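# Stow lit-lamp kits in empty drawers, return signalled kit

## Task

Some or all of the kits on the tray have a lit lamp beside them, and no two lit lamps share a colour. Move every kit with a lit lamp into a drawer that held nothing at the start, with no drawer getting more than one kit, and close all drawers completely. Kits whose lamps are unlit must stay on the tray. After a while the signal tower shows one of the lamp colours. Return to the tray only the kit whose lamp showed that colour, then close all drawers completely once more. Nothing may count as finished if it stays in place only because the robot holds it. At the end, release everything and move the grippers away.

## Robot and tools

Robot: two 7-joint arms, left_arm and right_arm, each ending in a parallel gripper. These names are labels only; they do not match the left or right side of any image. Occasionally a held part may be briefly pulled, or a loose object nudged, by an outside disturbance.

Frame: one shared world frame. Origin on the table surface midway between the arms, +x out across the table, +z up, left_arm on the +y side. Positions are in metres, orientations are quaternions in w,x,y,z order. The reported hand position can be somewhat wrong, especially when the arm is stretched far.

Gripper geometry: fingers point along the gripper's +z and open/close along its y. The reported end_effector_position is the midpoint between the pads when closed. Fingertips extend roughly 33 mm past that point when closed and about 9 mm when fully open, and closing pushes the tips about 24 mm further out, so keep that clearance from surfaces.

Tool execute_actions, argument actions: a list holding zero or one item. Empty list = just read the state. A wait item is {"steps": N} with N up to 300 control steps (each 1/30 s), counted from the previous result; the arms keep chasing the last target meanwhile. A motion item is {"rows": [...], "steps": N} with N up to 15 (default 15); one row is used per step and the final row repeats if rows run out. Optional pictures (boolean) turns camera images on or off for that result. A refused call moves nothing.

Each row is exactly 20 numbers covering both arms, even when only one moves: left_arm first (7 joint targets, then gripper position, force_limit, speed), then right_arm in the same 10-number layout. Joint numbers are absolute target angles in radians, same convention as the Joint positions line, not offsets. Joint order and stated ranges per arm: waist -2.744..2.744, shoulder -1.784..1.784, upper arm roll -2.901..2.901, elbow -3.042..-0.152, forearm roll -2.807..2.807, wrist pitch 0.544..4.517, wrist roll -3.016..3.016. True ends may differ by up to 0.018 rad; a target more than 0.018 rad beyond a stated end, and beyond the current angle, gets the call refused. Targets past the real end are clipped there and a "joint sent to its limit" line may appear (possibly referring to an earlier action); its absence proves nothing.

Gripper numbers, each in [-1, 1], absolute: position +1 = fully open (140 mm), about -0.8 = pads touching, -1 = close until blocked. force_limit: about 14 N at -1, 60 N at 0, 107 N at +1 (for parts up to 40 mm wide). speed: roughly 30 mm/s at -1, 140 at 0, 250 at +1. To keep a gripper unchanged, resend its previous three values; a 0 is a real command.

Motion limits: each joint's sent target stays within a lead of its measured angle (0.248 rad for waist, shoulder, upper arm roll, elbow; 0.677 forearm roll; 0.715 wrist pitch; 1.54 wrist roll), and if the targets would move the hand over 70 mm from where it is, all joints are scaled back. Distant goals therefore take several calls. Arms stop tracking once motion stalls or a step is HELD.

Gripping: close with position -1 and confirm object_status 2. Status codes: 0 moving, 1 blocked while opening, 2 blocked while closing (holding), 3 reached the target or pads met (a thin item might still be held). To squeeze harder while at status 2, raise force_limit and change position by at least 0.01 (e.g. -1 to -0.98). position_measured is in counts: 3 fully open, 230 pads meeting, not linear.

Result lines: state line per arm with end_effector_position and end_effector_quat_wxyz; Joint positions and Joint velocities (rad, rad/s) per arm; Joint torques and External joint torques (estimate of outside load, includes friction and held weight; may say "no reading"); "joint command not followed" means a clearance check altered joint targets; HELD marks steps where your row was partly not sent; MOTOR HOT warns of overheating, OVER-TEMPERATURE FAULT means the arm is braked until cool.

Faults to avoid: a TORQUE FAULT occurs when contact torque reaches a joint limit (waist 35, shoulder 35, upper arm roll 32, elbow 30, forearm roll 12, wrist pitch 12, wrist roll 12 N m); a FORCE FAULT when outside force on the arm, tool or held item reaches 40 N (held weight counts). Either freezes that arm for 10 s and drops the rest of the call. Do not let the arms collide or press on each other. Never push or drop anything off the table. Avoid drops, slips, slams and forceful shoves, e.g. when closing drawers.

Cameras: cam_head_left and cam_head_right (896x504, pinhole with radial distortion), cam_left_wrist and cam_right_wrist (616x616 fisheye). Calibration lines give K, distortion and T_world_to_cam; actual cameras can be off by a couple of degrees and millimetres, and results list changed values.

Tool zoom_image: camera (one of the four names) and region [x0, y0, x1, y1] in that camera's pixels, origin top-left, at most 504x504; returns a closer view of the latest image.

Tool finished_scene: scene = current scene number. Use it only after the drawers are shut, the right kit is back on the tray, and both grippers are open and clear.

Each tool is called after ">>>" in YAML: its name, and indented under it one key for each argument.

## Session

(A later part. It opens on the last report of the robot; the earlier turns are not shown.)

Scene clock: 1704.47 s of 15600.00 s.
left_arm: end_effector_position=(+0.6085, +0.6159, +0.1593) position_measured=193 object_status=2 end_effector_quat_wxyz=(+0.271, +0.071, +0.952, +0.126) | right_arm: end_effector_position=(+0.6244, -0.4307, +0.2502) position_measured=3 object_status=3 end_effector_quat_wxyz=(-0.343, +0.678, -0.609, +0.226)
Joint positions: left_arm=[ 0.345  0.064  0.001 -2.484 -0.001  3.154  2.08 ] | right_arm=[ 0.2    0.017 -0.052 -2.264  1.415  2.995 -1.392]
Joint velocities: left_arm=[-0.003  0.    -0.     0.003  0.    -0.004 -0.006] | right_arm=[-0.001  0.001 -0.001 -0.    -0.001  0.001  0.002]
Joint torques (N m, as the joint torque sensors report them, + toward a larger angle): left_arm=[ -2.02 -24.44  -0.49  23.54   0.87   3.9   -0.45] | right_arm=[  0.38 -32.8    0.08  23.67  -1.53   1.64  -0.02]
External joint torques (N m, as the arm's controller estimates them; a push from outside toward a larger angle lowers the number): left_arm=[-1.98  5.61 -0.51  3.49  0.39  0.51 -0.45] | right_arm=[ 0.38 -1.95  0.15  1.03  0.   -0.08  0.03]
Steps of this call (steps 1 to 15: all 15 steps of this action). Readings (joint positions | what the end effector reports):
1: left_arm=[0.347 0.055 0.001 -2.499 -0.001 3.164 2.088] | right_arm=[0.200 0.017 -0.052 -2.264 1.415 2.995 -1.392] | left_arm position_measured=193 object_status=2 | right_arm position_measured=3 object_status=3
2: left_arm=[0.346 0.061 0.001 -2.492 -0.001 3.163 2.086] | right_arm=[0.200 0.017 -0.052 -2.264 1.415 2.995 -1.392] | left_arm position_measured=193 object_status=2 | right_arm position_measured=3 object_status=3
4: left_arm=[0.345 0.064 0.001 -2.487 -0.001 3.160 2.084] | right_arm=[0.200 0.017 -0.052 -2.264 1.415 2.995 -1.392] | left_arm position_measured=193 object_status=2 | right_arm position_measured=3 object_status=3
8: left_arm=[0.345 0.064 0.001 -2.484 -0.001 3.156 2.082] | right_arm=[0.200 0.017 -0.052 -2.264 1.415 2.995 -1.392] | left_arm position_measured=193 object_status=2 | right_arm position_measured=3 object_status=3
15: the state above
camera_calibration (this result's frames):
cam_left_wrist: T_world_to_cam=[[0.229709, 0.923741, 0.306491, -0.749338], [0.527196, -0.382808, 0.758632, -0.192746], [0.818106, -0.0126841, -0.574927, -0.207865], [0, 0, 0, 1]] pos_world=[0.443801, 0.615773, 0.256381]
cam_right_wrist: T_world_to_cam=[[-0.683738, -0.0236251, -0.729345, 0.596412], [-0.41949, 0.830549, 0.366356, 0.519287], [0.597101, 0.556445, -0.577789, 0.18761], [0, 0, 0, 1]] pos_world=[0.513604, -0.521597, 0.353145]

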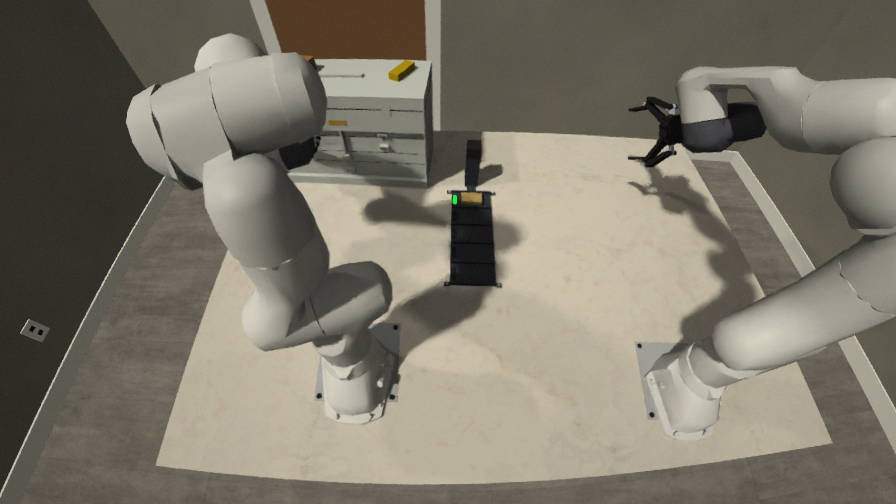

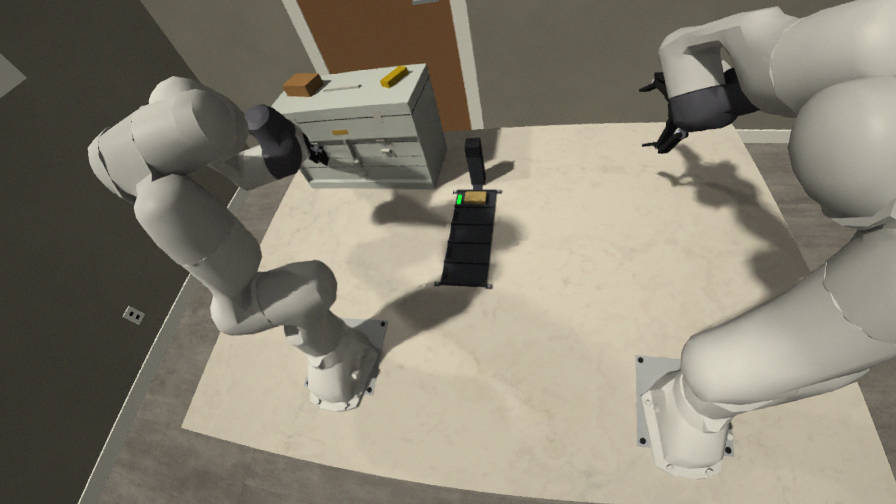

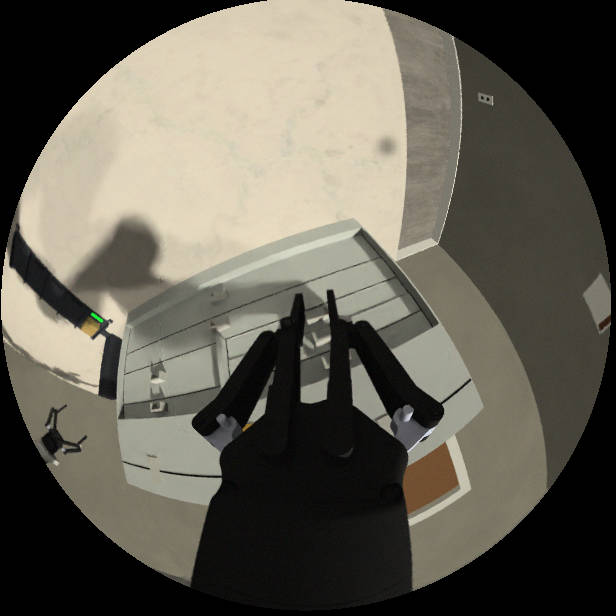

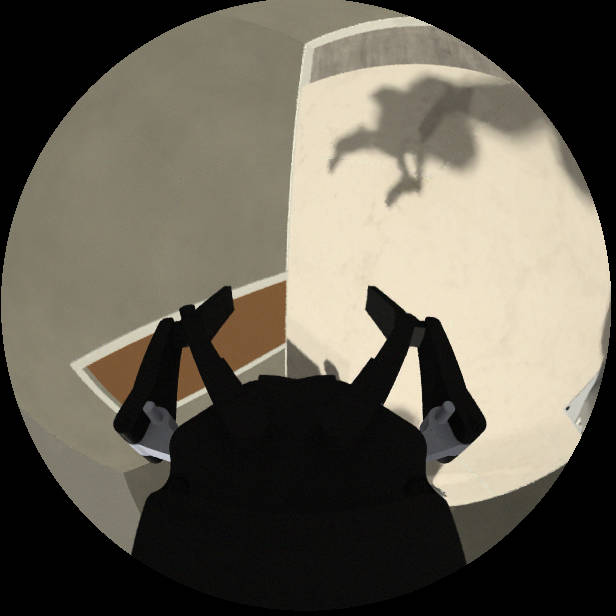

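>>> execute_actions:
  actions:
    - {"rows":[[0.344,0.064,0,-2.486,0,3.155,2.075,-0.2,0.2,-0.5,0.2,0.017,-0.05,-2.264,1.415,2.995,-1.392,1,0,0]],"steps":15}
  pictures: false

>>> execute_actions:
  actions:
    - {"rows":[[0.3645,-0.0023,0,-2.5717,0,3.17,2.09,-0.2,0.2,-0.5,0.2,0.017,-0.05,-2.264,1.415,2.995,-1.392,1,0,0]],"steps":12}
  pictures: false

>>> execute_actions:
  actions:
    - {"rows":[[0.36,-0.0535,0,-2.5379,0,3.088,2.09,-0.2,0.2,-0.5,0.2,0.017,-0.05,-2.264,1.415,2.995,-1.392,1,0,0]],"steps":15}
  pictures: false

>>> execute_actions:
  actions:
    - {"steps":15}
  pictures: false

>>> execute_actions:
  actions:
    - {"rows":[[0.35,-0.025,0,-2.503,0,3.08,2.08,-0.2,0.2,-0.5,0.2,0.017,-0.05,-2.264,1.415,2.995,-1.392,1,0,0],[0.35,-0.025,0,-2.503,0,3.08,2.08,-0.2,0.2,-0.5,0.2,0.017,-0.05,-2.264,1.415,2.995,-1.392,1,0,0],[0.35,-0.025,0,-2.503,0,3.08,2.08,-0.2,0.2,-0.5,0.2,0.017,-0.05,-2.264,1.415,2.995,-1.392,1,0,0],[0.35,-0.025,0,-2.503,0,3.08,2.08,-0.2,0.2,-0.5,0.2,0.017,-0.05,-2.264,1.415,2.995,-1.392,1,0,0],[0.35,-0.025,0,-2.503,0,3.08,2.08,-0.2,0.2,-0.5,0.2,0.017,-0.05,-2.264,1.415,2.995,-1.392,1,0,0],[0.342,0.002,0,-2.4687,0,3.074,2.07,-0.2,0.2,-0.5,0.2,0.017,-0.05,-2.264,1.415,2.995,-1.392,1,0,0]],"steps":15}

Scene clock: 1739.70 s of 15600.00 s.
left_arm: end_effector_position=(+0.6078, +0.6158, +0.1590) position_measured=154 object_status=0 end_effector_quat_wxyz=(+0.270, +0.070, +0.952, +0.125) | right_arm: end_effector_position=(+0.6244, -0.4307, +0.2502) position_measured=3 object_status=3 end_effector_quat_wxyz=(-0.343, +0.678, -0.609, +0.226)
Joint positions: left_arm=[ 0.345  0.063  0.001 -2.485 -0.001  3.153  2.079] | right_arm=[ 0.2    0.017 -0.052 -2.264  1.415  2.995 -1.392]
Joint velocities: left_arm=[ 0.002 -0.    -0.     0.    -0.001  0.    -0.   ] | right_arm=[ 0.    -0.    -0.     0.001  0.001 -0.001 -0.001]
Joint torques (N m, as the joint torque sensors report them, + toward a larger angle): left_arm=[ -0.99 -28.69  -0.07  18.86   0.77   3.76  -0.2 ] | right_arm=[ -0.08 -32.6   -0.22  23.07  -1.54   1.63   0.05]
External joint torques (N m, as the arm's controller estimates them; a push from outside toward a larger angle lowers the number): left_arm=[-0.98  1.21 -0.12 -1.16  0.29  0.4  -0.2 ] | right_arm=[-0.03 -1.65 -0.11  0.37 -0.01 -0.1   0.09]
Steps of this call (steps 1 to 15: the robot went on to your last target; steps 16 to 90: nothing new was sent; then 31.73 s passed at rest; steps 91 to 105: all 15 steps of this action). Readings (joint positions | what the end effector reports):
91: left_arm=[0.345 0.063 0.001 -2.484 -0.001 3.153 2.079] | right_arm=[0.200 0.017 -0.052 -2.264 1.415 2.995 -1.392] | left_arm position_measured=193 object_status=0 | right_arm position_measured=3 object_status=3
92: left_arm=[0.345 0.063 0.001 -2.485 -0.001 3.153 2.079] | right_arm=[0.200 0.017 -0.052 -2.264 1.415 2.995 -1.392] | left_arm position_measured=193 object_status=0 | right_arm position_measured=3 object_status=3
94: left_arm=[0.345 0.063 0.001 -2.485 -0.001 3.153 2.079] | right_arm=[0.200 0.017 -0.052 -2.264 1.415 2.995 -1.392] | left_arm position_measured=180 object_status=0 | right_arm position_measured=3 object_status=3
98: left_arm=[0.345 0.063 0.001 -2.485 -0.001 3.153 2.079] | right_arm=[0.200 0.017 -0.052 -2.264 1.415 2.995 -1.392] | left_arm position_measured=162 object_status=0 | right_arm position_measured=3 object_status=3
105: the state above

Scene clock: 1740.10 s of 15600.00 s.
left_arm: end_effector_position=(+0.5784, +0.6146, +0.1562) position_measured=154 object_status=3 end_effector_quat_wxyz=(+0.265, +0.065, +0.954, +0.126) | right_arm: end_effector_position=(+0.6244, -0.4307, +0.2502) position_measured=3 object_status=3 end_effector_quat_wxyz=(-0.343, +0.678, -0.609, +0.226)
Joint positions: left_arm=[ 0.362  0.    -0.    -2.57  -0.     3.164  2.082] | right_arm=[ 0.2    0.017 -0.052 -2.264  1.415  2.995 -1.392]
Joint velocities: left_arm=[-0.001 -0.004 -0.    -0.006  0.     0.008  0.005] | right_arm=[ 0.     0.001  0.001 -0.002 -0.     0.    -0.001]
Joint torques (N m, as the joint torque sensors report them, + toward a larger angle): left_arm=[  0.65 -28.67   0.25  18.29   0.83   4.15   0.37] | right_arm=[  0.38 -32.99  -0.5   23.33  -1.53   1.68   0.05]
External joint torques (N m, as the arm's controller estimates them; a push from outside toward a larger angle lowers the number): left_arm=[ 0.79 -1.17  0.39 -1.49  0.35  0.78  0.37] | right_arm=[ 0.38 -2.16 -0.44  0.72  0.   -0.04  0.09]
Steps of this call (steps 1 to 12: all 12 steps of this action). Readings (joint positions | what the end effector reports):
1: left_arm=[0.348 0.049 -0.000 -2.505 -0.000 3.156 2.079] | right_arm=[0.200 0.017 -0.052 -2.264 1.415 2.995 -1.392] | left_arm position_measured=154 object_status=3 | right_arm position_measured=3 object_status=3
2: left_arm=[0.352 0.031 -0.001 -2.529 -0.000 3.158 2.079] | right_arm=[0.200 0.017 -0.052 -2.264 1.415 2.995 -1.392] | left_arm position_measured=154 object_status=3 | right_arm position_measured=3 object_status=3
4: left_arm=[0.358 0.012 -0.000 -2.554 -0.000 3.160 2.080] | right_arm=[0.200 0.017 -0.052 -2.264 1.415 2.995 -1.392] | left_arm position_measured=154 object_status=3 | right_arm position_measured=3 object_status=3
8: left_arm=[0.362 0.002 -0.000 -2.568 -0.000 3.163 2.081] | right_arm=[0.200 0.017 -0.052 -2.264 1.415 2.995 -1.392] | left_arm position_measured=154 object_status=3 | right_arm position_measured=3 object_status=3
12: the state above

Scene clock: 1740.60 s of 15600.00 s.
left_arm: end_effector_position=(+0.5872, +0.6181, +0.1892) position_measured=154 object_status=3 end_effector_quat_wxyz=(+0.272, +0.065, +0.951, +0.129) | right_arm: end_effector_position=(+0.6244, -0.4307, +0.2502) position_measured=3 object_status=3 end_effector_quat_wxyz=(-0.343, +0.678, -0.609, +0.226)
Joint positions: left_arm=[ 0.362 -0.053 -0.    -2.538 -0.     3.096  2.083] | right_arm=[ 0.2    0.017 -0.052 -2.264  1.415  2.995 -1.392]
Joint velocities: left_arm=[ 0.001 -0.002 -0.     0.001 -0.    -0.025  0.002] | right_arm=[ 0.    -0.001 -0.001 -0.    -0.001  0.     0.001]
Joint torques (N m, as the joint torque sensors report them, + toward a larger angle): left_arm=[ -1.75 -27.22   0.82  20.8    0.77   2.94   0.37] | right_arm=[  0.55 -32.62  -0.23  23.49  -1.54   1.6    0.05]
External joint torques (N m, as the arm's controller estimates them; a push from outside toward a larger angle lowers the number): left_arm=[-1.83 -0.22  0.79 -0.23  0.26 -0.46  0.37] | right_arm=[ 0.62 -1.61 -0.1   0.73  0.   -0.15  0.09]
Steps of this call (steps 1 to 15: all 15 steps of this action). Readings (joint positions | what the end effector reports):
1: left_arm=[0.362 -0.007 -0.000 -2.567 -0.000 3.150 2.082] | right_arm=[0.200 0.017 -0.052 -2.264 1.415 2.995 -1.392] | left_arm position_measured=154 object_status=3 | right_arm position_measured=3 object_status=3
2: left_arm=[0.362 -0.019 -0.000 -2.560 -0.000 3.139 2.082] | right_arm=[0.200 0.017 -0.052 -2.264 1.415 2.995 -1.392] | left_arm position_measured=154 object_status=3 | right_arm position_measured=3 object_status=3
4: left_arm=[0.362 -0.040 -0.000 -2.546 -0.000 3.124 2.082] | right_arm=[0.200 0.017 -0.052 -2.264 1.415 2.995 -1.392] | left_arm position_measured=154 object_status=3 | right_arm position_measured=3 object_status=3
8: left_arm=[0.362 -0.053 -0.000 -2.538 -0.000 3.109 2.083] | right_arm=[0.200 0.017 -0.052 -2.264 1.415 2.995 -1.392] | left_arm position_measured=154 object_status=3 | right_arm position_measured=3 object_status=3
15: the state above

Scene clock: 1741.10 s of 15600.00 s.
left_arm: end_effector_position=(+0.5865, +0.6178, +0.1882) position_measured=154 object_status=3 end_effector_quat_wxyz=(+0.270, +0.065, +0.952, +0.129) | right_arm: end_effector_position=(+0.6244, -0.4307, +0.2502) position_measured=3 object_status=3 end_effector_quat_wxyz=(-0.343, +0.678, -0.609, +0.226)
Joint positions: left_arm=[ 0.362 -0.053 -0.    -2.538 -0.     3.092  2.083] | right_arm=[ 0.2    0.017 -0.052 -2.264  1.415  2.995 -1.392]
Joint velocities: left_arm=[ 0.    -0.001  0.001 -0.001 -0.001 -0.001  0.   ] | right_arm=[-0.002  0.001 -0.001 -0.001 -0.001  0.001  0.001]
Joint torques (N m, as the joint torque sensors report them, + toward a larger angle): left_arm=[ -1.14 -27.12   1.15  20.26   0.74   2.81   0.51] | right_arm=[  0.35 -32.62  -0.14  23.41  -1.57   1.62   0.02]
External joint torques (N m, as the arm's controller estimates them; a push from outside toward a larger angle lowers the number): left_arm=[-1.17 -0.24  1.17 -0.63  0.22 -0.56  0.5 ] | right_arm=[ 0.41 -1.7  -0.02  0.71 -0.04 -0.12  0.07]
Steps of this call (steps 1 to 15: the robot went on to your last target). Readings (joint positions | what the end effector reports):
1: left_arm=[0.362 -0.053 -0.000 -2.538 -0.000 3.095 2.083] | right_arm=[0.200 0.017 -0.052 -2.264 1.415 2.995 -1.392] | left_arm position_measured=154 object_status=3 | right_arm position_measured=3 object_status=3
2: left_arm=[0.362 -0.053 -0.000 -2.538 -0.000 3.095 2.083] | right_arm=[0.200 0.017 -0.052 -2.264 1.415 2.995 -1.392] | left_arm position_measured=154 object_status=3 | right_arm position_measured=3 object_status=3
4: left_arm=[0.362 -0.053 -0.000 -2.538 -0.000 3.094 2.083] | right_arm=[0.200 0.017 -0.052 -2.264 1.415 2.995 -1.392] | left_arm position_measured=154 object_status=3 | right_arm position_measured=3 object_status=3
8: left_arm=[0.362 -0.053 -0.000 -2.538 -0.000 3.093 2.083] | right_arm=[0.200 0.017 -0.052 -2.264 1.415 2.995 -1.392] | left_arm position_measured=154 object_status=3 | right_arm position_measured=3 object_status=3
15: the state above
All arms were judged still, so your last target was given up. Only a new action makes them travel on or press farther. Fingers that are still opening or closing keep moving.

Scene clock: 1741.60 s of 15600.00 s.
left_arm: end_effector_position=(+0.6092, +0.6157, +0.1887) position_measured=154 object_status=3 end_effector_quat_wxyz=(+0.272, +0.071, +0.951, +0.126) | right_arm: end_effector_position=(+0.6244, -0.4307, +0.2502) position_measured=3 object_status=3 end_effector_quat_wxyz=(-0.343, +0.678, -0.609, +0.226)
Joint positions: left_arm=[ 0.345 -0.     0.    -2.471 -0.     3.08   2.079] | right_arm=[ 0.2    0.017 -0.052 -2.264  1.415  2.995 -1.392]
Joint velocities: left_arm=[-0.001  0.005  0.     0.007 -0.    -0.009 -0.008] | right_arm=[ 0.001  0.002  0.    -0.    -0.     0.    -0.   ]
Joint torques (N m, as the joint torque sensors report them, + toward a larger angle): left_arm=[ -2.36 -27.8   -0.41  22.02   0.68   2.86  -0.27] | right_arm=[  0.06 -32.86  -0.13  23.15  -1.56   1.59   0.03]
External joint torques (N m, as the arm's controller estimates them; a push from outside toward a larger angle lowers the number): left_arm=[-2.39  1.19 -0.44  0.91  0.15 -0.52 -0.27] | right_arm=[ 0.   -2.13 -0.13  0.55 -0.03 -0.12  0.07]
Steps of this call (steps 1 to 15: all 15 steps of this action). Readings (joint positions | what the end effector reports):
1: left_arm=[0.360 -0.047 -0.000 -2.530 -0.000 3.091 2.083] | right_arm=[0.200 0.017 -0.052 -2.264 1.415 2.995 -1.392] | left_arm position_measured=154 object_status=3 | right_arm position_measured=3 object_status=3
2: left_arm=[0.358 -0.040 -0.000 -2.521 -0.000 3.090 2.083] | right_arm=[0.200 0.017 -0.052 -2.264 1.415 2.995 -1.392] | left_arm position_measured=154 object_status=3 | right_arm position_measured=3 object_status=3
4: left_arm=[0.355 -0.032 -0.000 -2.511 -0.000 3.088 2.083] | right_arm=[0.200 0.017 -0.052 -2.264 1.415 2.995 -1.392] | left_arm position_measured=154 object_status=3 | right_arm position_measured=3 object_status=3
8: left_arm=[0.348 -0.009 0.000 -2.482 -0.000 3.083 2.081] | right_arm=[0.200 0.017 -0.052 -2.264 1.415 2.995 -1.392] | left_arm position_measured=154 object_status=3 | right_arm position_measured=3 object_status=3
15: the state above
camera_calibration (this result's frames):
cam_left_wrist: T_world_to_cam=[[0.229024, 0.92346, 0.307848, -0.758], [0.524848, -0.383493, 0.759913, -0.213946], [0.819806, -0.0124652, -0.572506, -0.193149], [0, 0, 0, 1]] pos_world=[0.444235, 0.615528, 0.28535]
cam_right_wrist: T_world_to_cam=[[-0.683738, -0.0236252, -0.729345, 0.596412], [-0.41949, 0.830549, 0.366356, 0.519287], [0.597101, 0.556445, -0.577789, 0.18761], [0, 0, 0, 1]] pos_world=[0.513604, -0.521597, 0.353145]

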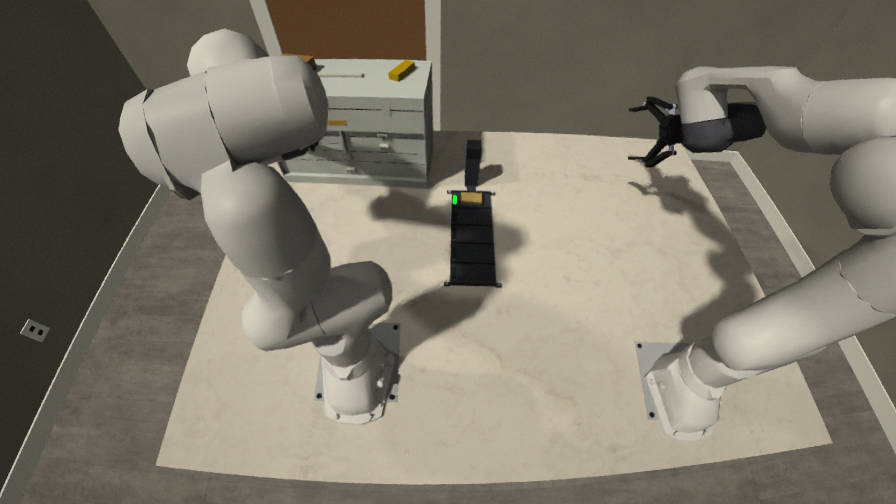

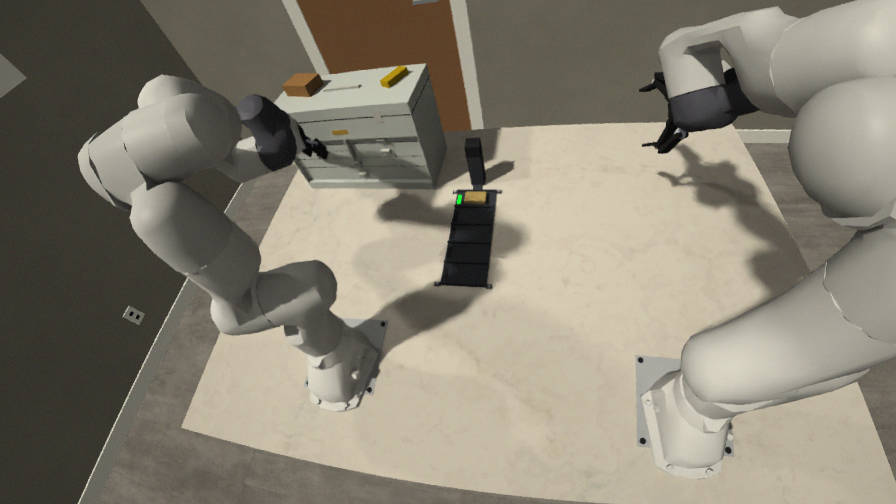

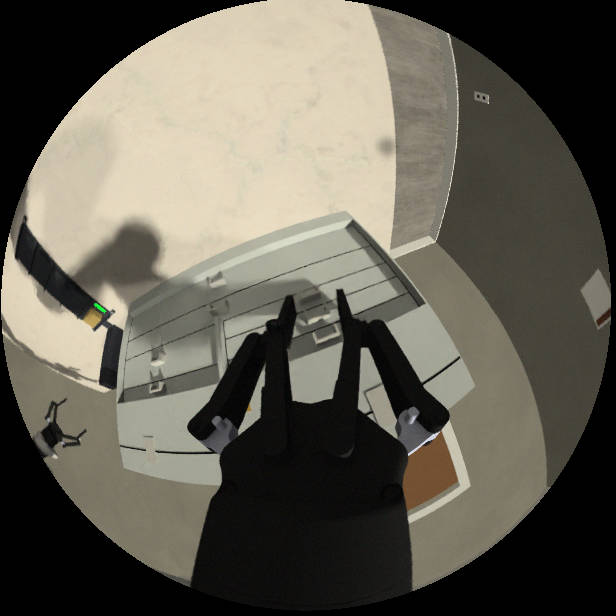

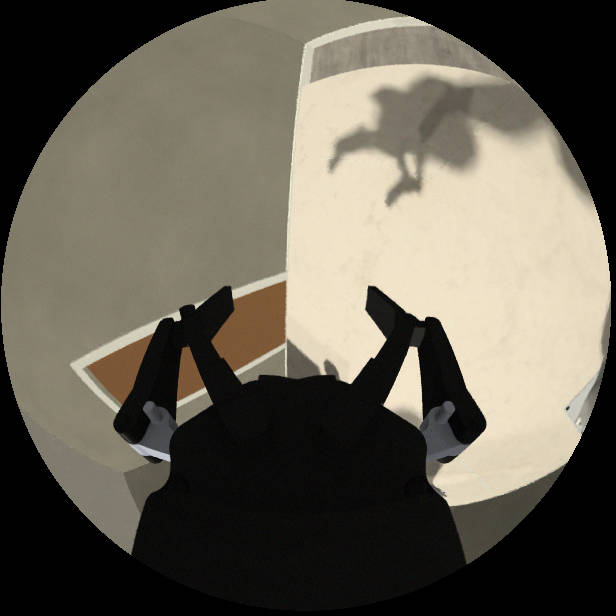

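>>> execute_actions:
  actions:
    - {"rows":[[0.344,-0.001,0,-2.472,0,3.078,2.075,-1,0.2,-0.5,0.2,0.017,-0.05,-2.264,1.415,2.995,-1.392,1,0,0]],"steps":15}
  pictures: false

>>> execute_actions:
  actions:
    - {"rows":[[0.354,-0.026,0,-2.503,0,3.088,2.09,-1,0.2,-0.5,0.2,0.017,-0.05,-2.264,1.415,2.995,-1.392,1,0,0],[0.354,-0.026,0,-2.503,0,3.088,2.09,-1,0.2,-0.5,0.2,0.017,-0.05,-2.264,1.415,2.995,-1.392,1,0,0],[0.354,-0.026,0,-2.503,0,3.088,2.09,-1,0.2,-0.5,0.2,0.017,-0.05,-2.264,1.415,2.995,-1.392,1,0,0],[0.354,-0.026,0,-2.503,0,3.088,2.09,-1,0.2,-0.5,0.2,0.017,-0.05,-2.264,1.415,2.995,-1.392,1,0,0],[0.362,-0.0535,0,-2.5379,0,3.097,2.1,-1,0.2,-0.5,0.2,0.017,-0.05,-2.264,1.415,2.995,-1.392,1,0,0],[0.362,-0.0535,0,-2.5379,0,3.097,2.1,-1,0.2,-0.5,0.2,0.017,-0.05,-2.264,1.415,2.995,-1.392,1,0,0],[0.362,-0.0535,0,-2.5379,0,3.097,2.1,-1,0.2,-0.5,0.2,0.017,-0.05,-2.264,1.415,2.995,-1.392,1,0,0],[0.362,-0.0535,0,-2.5379,0,3.097,2.1,-1,0.2,-0.5,0.2,0.017,-0.05,-2.264,1.415,2.995,-1.392,1,0,0],[0.37,-0.082,0,-2.572,0,3.103,2.11,-1,0.2,-0.5,0.2,0.017,-0.05,-2.264,1.415,2.995,-1.392,1,0,0],[0.37,-0.082,0,-2.572,0,3.103,2.11,-1,0.2,-0.5,0.2,0.017,-0.05,-2.264,1.415,2.995,-1.392,1,0,0],[0.37,-0.082,0,-2.572,0,3.103,2.11,-1,0.2,-0.5,0.2,0.017,-0.05,-2.264,1.415,2.995,-1.392,1,0,0],[0.37,-0.082,0,-2.572,0,3.103,2.11,-1,0.2,-0.5,0.2,0.017,-0.05,-2.264,1.415,2.995,-1.392,1,0,0],[0.378,-0.1105,0,-2.6058,0,3.108,2.12,-1,0.2,-0.5,0.2,0.017,-0.05,-2.264,1.415,2.995,-1.392,1,0,0]],"steps":15}
  pictures: false

>>> execute_actions:
  actions:
    - {"rows":[[0.386,-0.138,0,-2.637,0,3.112,2.13,-1,0.2,-0.5,0.2,0.017,-0.05,-2.264,1.415,2.995,-1.392,1,0,0],[0.386,-0.138,0,-2.637,0,3.112,2.13,-1,0.2,-0.5,0.2,0.017,-0.05,-2.264,1.415,2.995,-1.392,1,0,0],[0.386,-0.138,0,-2.637,0,3.112,2.13,-1,0.2,-0.5,0.2,0.017,-0.05,-2.264,1.415,2.995,-1.392,1,0,0],[0.386,-0.138,0,-2.637,0,3.112,2.13,-1,0.2,-0.5,0.2,0.017,-0.05,-2.264,1.415,2.995,-1.392,1,0,0],[0.395,-0.1658,0,-2.6683,0,3.116,2.14,-1,0.2,-0.5,0.2,0.017,-0.05,-2.264,1.415,2.995,-1.392,1,0,0],[0.395,-0.1658,0,-2.6683,0,3.116,2.14,-1,0.2,-0.5,0.2,0.017,-0.05,-2.264,1.415,2.995,-1.392,1,0,0],[0.395,-0.1658,0,-2.6683,0,3.116,2.14,-1,0.2,-0.5,0.2,0.017,-0.05,-2.264,1.415,2.995,-1.392,1,0,0],[0.395,-0.1658,0,-2.6683,0,3.116,2.14,-1,0.2,-0.5,0.2,0.017,-0.05,-2.264,1.415,2.995,-1.392,1,0,0],[0.404,-0.195,0,-2.699,0,3.118,2.15,-1,0.2,-0.5,0.2,0.017,-0.05,-2.264,1.415,2.995,-1.392,1,0,0],[0.404,-0.195,0,-2.699,0,3.118,2.15,-1,0.2,-0.5,0.2,0.017,-0.05,-2.264,1.415,2.995,-1.392,1,0,0],[0.404,-0.195,0,-2.699,0,3.118,2.15,-1,0.2,-0.5,0.2,0.017,-0.05,-2.264,1.415,2.995,-1.392,1,0,0],[0.404,-0.195,0,-2.699,0,3.118,2.15,-1,0.2,-0.5,0.2,0.017,-0.05,-2.264,1.415,2.995,-1.392,1,0,0],[0.413,-0.2239,0,-2.7301,0,3.12,2.16,-1,0.2,-0.5,0.2,0.017,-0.05,-2.264,1.415,2.995,-1.392,1,0,0]],"steps":15}

Scene clock: 1774.60 s of 15600.00 s.
left_arm: end_effector_position=(+0.6091, +0.6158, +0.1887) position_measured=192 object_status=2 end_effector_quat_wxyz=(+0.272, +0.070, +0.952, +0.126) | right_arm: end_effector_position=(+0.6244, -0.4307, +0.2502) position_measured=3 object_status=3 end_effector_quat_wxyz=(-0.343, +0.678, -0.609, +0.226)
Joint positions: left_arm=[ 0.345 -0.001  0.    -2.471 -0.     3.078  2.077] | right_arm=[ 0.2    0.017 -0.052 -2.264  1.415  2.995 -1.392]
Joint velocities: left_arm=[-0.     0.     0.     0.     0.001  0.     0.001] | right_arm=[ 0.    -0.     0.    -0.001  0.     0.     0.002]
Joint torques (N m, as the joint torque sensors report them, + toward a larger angle): left_arm=[ -0.85 -28.75  -0.27  19.92   0.72   3.54   0.04] | right_arm=[  0.19 -32.5   -0.46  22.99  -1.55   1.63   0.02]
External joint torques (N m, as the arm's controller estimates them; a push from outside toward a larger angle lowers the number): left_arm=[-0.82  0.22 -0.25 -1.29  0.19  0.15  0.03] | right_arm=[ 0.21 -1.57 -0.38  0.31 -0.02 -0.1   0.07]
Steps of this call (steps 1 to 15: the robot went on to your last target; steps 16 to 90: nothing new was sent; then 29.50 s passed at rest; steps 91 to 105: all 15 steps of this action). Readings (joint positions | what the end effector reports):
91: left_arm=[0.345 -0.000 0.000 -2.470 -0.000 3.078 2.077] | right_arm=[0.200 0.017 -0.052 -2.264 1.415 2.995 -1.392] | left_arm position_measured=154 object_status=0 | right_arm position_measured=3 object_status=3
92: left_arm=[0.345 -0.000 0.000 -2.470 -0.000 3.078 2.077] | right_arm=[0.200 0.017 -0.052 -2.264 1.415 2.995 -1.392] | left_arm position_measured=158 object_status=0 | right_arm position_measured=3 object_status=3
94: left_arm=[0.345 -0.000 0.000 -2.470 -0.000 3.078 2.077] | right_arm=[0.200 0.017 -0.052 -2.264 1.415 2.995 -1.392] | left_arm position_measured=167 object_status=0 | right_arm position_measured=3 object_status=3
98: left_arm=[0.345 -0.000 0.000 -2.470 -0.000 3.078 2.077] | right_arm=[0.200 0.017 -0.052 -2.264 1.415 2.995 -1.392] | left_arm position_measured=186 object_status=0 | right_arm position_measured=3 object_status=3
105: the state above

Scene clock: 1775.10 s of 15600.00 s.
left_arm: end_effector_position=(+0.5691, +0.6178, +0.1892) position_measured=193 object_status=2 end_effector_quat_wxyz=(+0.269, +0.067, +0.952, +0.132) | right_arm: end_effector_position=(+0.6244, -0.4307, +0.2502) position_measured=3 object_status=3 end_effector_quat_wxyz=(-0.343, +0.678, -0.609, +0.226)
Joint positions: left_arm=[ 0.372 -0.099 -0.    -2.59  -0.     3.1    2.097] | right_arm=[ 0.2    0.017 -0.052 -2.264  1.415  2.995 -1.392]
Joint velocities: left_arm=[ 0.045 -0.157 -0.001 -0.182 -0.     0.025  0.054] | right_arm=[ 0.     0.     0.     0.002 -0.001 -0.001 -0.   ]
Joint torques (N m, as the joint torque sensors report them, + toward a larger angle): left_arm=[  1.32 -24.79   1.39  19.92   0.85   4.03   0.38] | right_arm=[  0.36 -32.65  -0.13  22.91  -1.54   1.62   0.02]
External joint torques (N m, as the arm's controller estimates them; a push from outside toward a larger angle lowers the number): left_arm=[ 2.   -1.4   2.19 -1.88  0.2   0.65  0.38] | right_arm=[ 0.41 -1.72 -0.02  0.2   0.   -0.11  0.06]
Steps of this call (steps 1 to 15: all 15 steps of this action). Readings (joint positions | what the end effector reports):
1: left_arm=[0.346 -0.006 0.000 -2.477 -0.000 3.080 2.077] | right_arm=[0.200 0.017 -0.052 -2.264 1.415 2.995 -1.392] | left_arm position_measured=192 object_status=2 | right_arm position_measured=3 object_status=3
2: left_arm=[0.348 -0.012 0.000 -2.485 -0.000 3.081 2.078] | right_arm=[0.200 0.017 -0.052 -2.264 1.415 2.995 -1.392] | left_arm position_measured=193 object_status=2 | right_arm position_measured=3 object_status=3
4: left_arm=[0.350 -0.020 0.000 -2.494 -0.000 3.082 2.079] | right_arm=[0.200 0.017 -0.052 -2.264 1.415 2.995 -1.392] | left_arm position_measured=193 object_status=2 | right_arm position_measured=3 object_status=3
8: left_arm=[0.357 -0.046 -0.000 -2.527 -0.000 3.089 2.084] | right_arm=[0.200 0.017 -0.052 -2.264 1.415 2.995 -1.392] | left_arm position_measured=193 object_status=2 | right_arm position_measured=3 object_status=3
15: the state above

Scene clock: 1775.60 s of 15600.00 s.
left_arm: end_effector_position=(+0.5253, +0.6200, +0.1898) position_measured=193 object_status=2 end_effector_quat_wxyz=(+0.266, +0.067, +0.951, +0.142) | right_arm: end_effector_position=(+0.6244, -0.4307, +0.2502) position_measured=3 object_status=3 end_effector_quat_wxyz=(-0.343, +0.678, -0.609, +0.226)
Joint positions: left_arm=[ 0.406 -0.212 -0.001 -2.715 -0.     3.115  2.131] | right_arm=[ 0.2    0.017 -0.052 -2.264  1.415  2.995 -1.392]
Joint velocities: left_arm=[ 0.046 -0.159 -0.    -0.167 -0.     0.006  0.062] | right_arm=[-0.001 -0.001  0.     0.     0.    -0.001 -0.002]
Joint torques (N m, as the joint torque sensors report them, + toward a larger angle): left_arm=[  0.84 -20.73   1.19  20.07   0.72   4.04   0.64] | right_arm=[  0.15 -32.58  -0.18  23.18  -1.57   1.65   0.01]
External joint torques (N m, as the arm's controller estimates them; a push from outside toward a larger angle lowers the number): left_arm=[ 1.56 -1.48  2.16 -1.56  0.06  0.6   0.63] | right_arm=[ 0.11 -1.59 -0.17  0.47 -0.03 -0.07  0.06]
Steps of this call (steps 1 to 15: all 15 steps of this action). Readings (joint positions | what the end effector reports):
1: left_arm=[0.375 -0.109 -0.001 -2.601 -0.000 3.103 2.099] | right_arm=[0.200 0.017 -0.052 -2.264 1.415 2.995 -1.392] | left_arm position_measured=193 object_status=2 | right_arm position_measured=3 object_status=3
2: left_arm=[0.378 -0.119 -0.001 -2.613 -0.000 3.104 2.102] | right_arm=[0.200 0.017 -0.052 -2.264 1.415 2.995 -1.392] | left_arm position_measured=193 object_status=2 | right_arm position_measured=3 object_status=3
4: left_arm=[0.381 -0.130 -0.001 -2.625 -0.000 3.105 2.106] | right_arm=[0.200 0.017 -0.052 -2.264 1.415 2.995 -1.392] | left_arm position_measured=193 object_status=2 | right_arm position_measured=3 object_status=3
8: left_arm=[0.389 -0.158 -0.001 -2.657 -0.000 3.110 2.115] | right_arm=[0.200 0.017 -0.052 -2.264 1.415 2.995 -1.392] | left_arm position_measured=193 object_status=2 | right_arm position_measured=3 object_status=3
15: the state above
camera_calibration (this result's frames):
cam_left_wrist: T_world_to_cam=[[0.216528, 0.917957, 0.332372, -0.737796], [0.53819, -0.39628, 0.74385, -0.165132], [0.814535, 0.0178153, -0.579841, -0.138279], [0, 0, 0, 1]] pos_world=[0.361259, 0.61429, 0.287877]
cam_right_wrist: T_world_to_cam=[[-0.683738, -0.0236251, -0.729345, 0.596412], [-0.41949, 0.830549, 0.366356, 0.519287], [0.597101, 0.556445, -0.577789, 0.18761], [0, 0, 0, 1]] pos_world=[0.513604, -0.521597, 0.353145]

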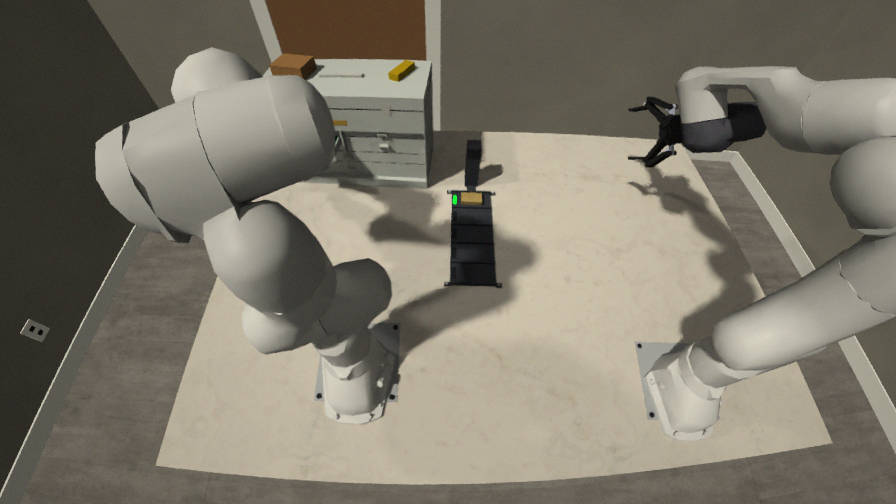

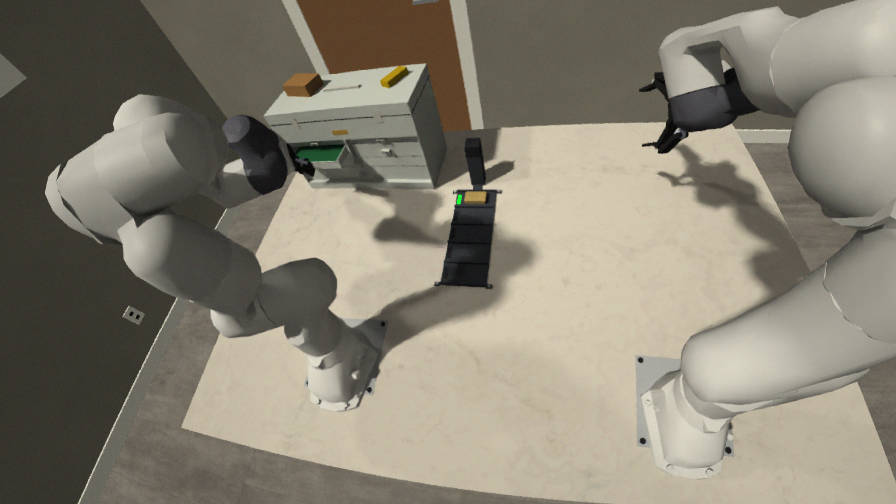

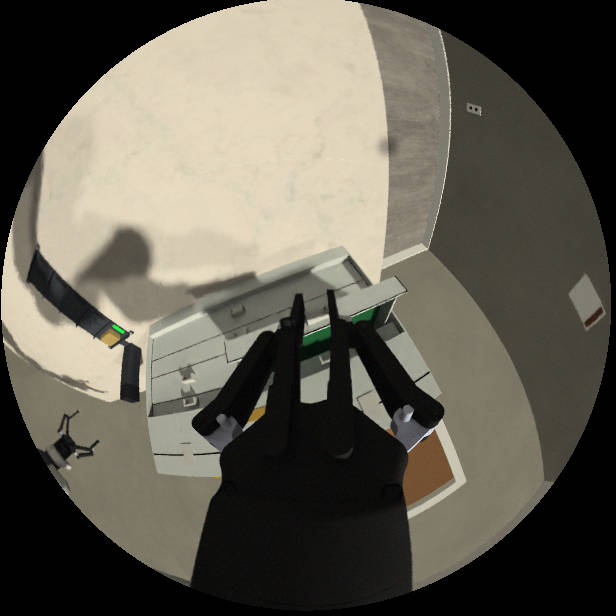

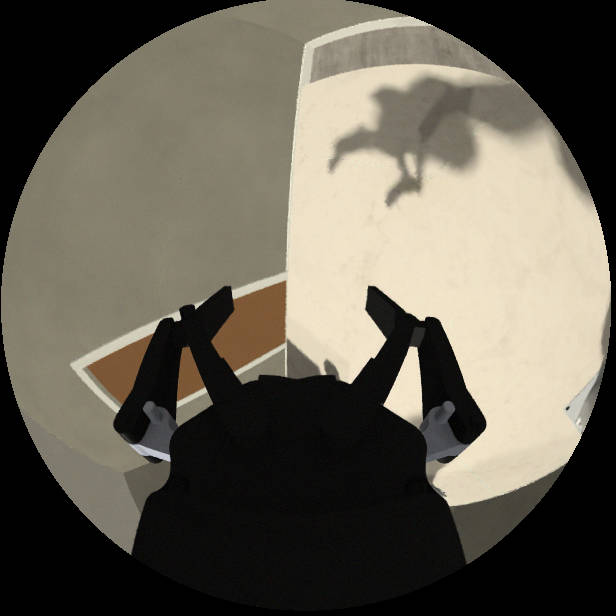

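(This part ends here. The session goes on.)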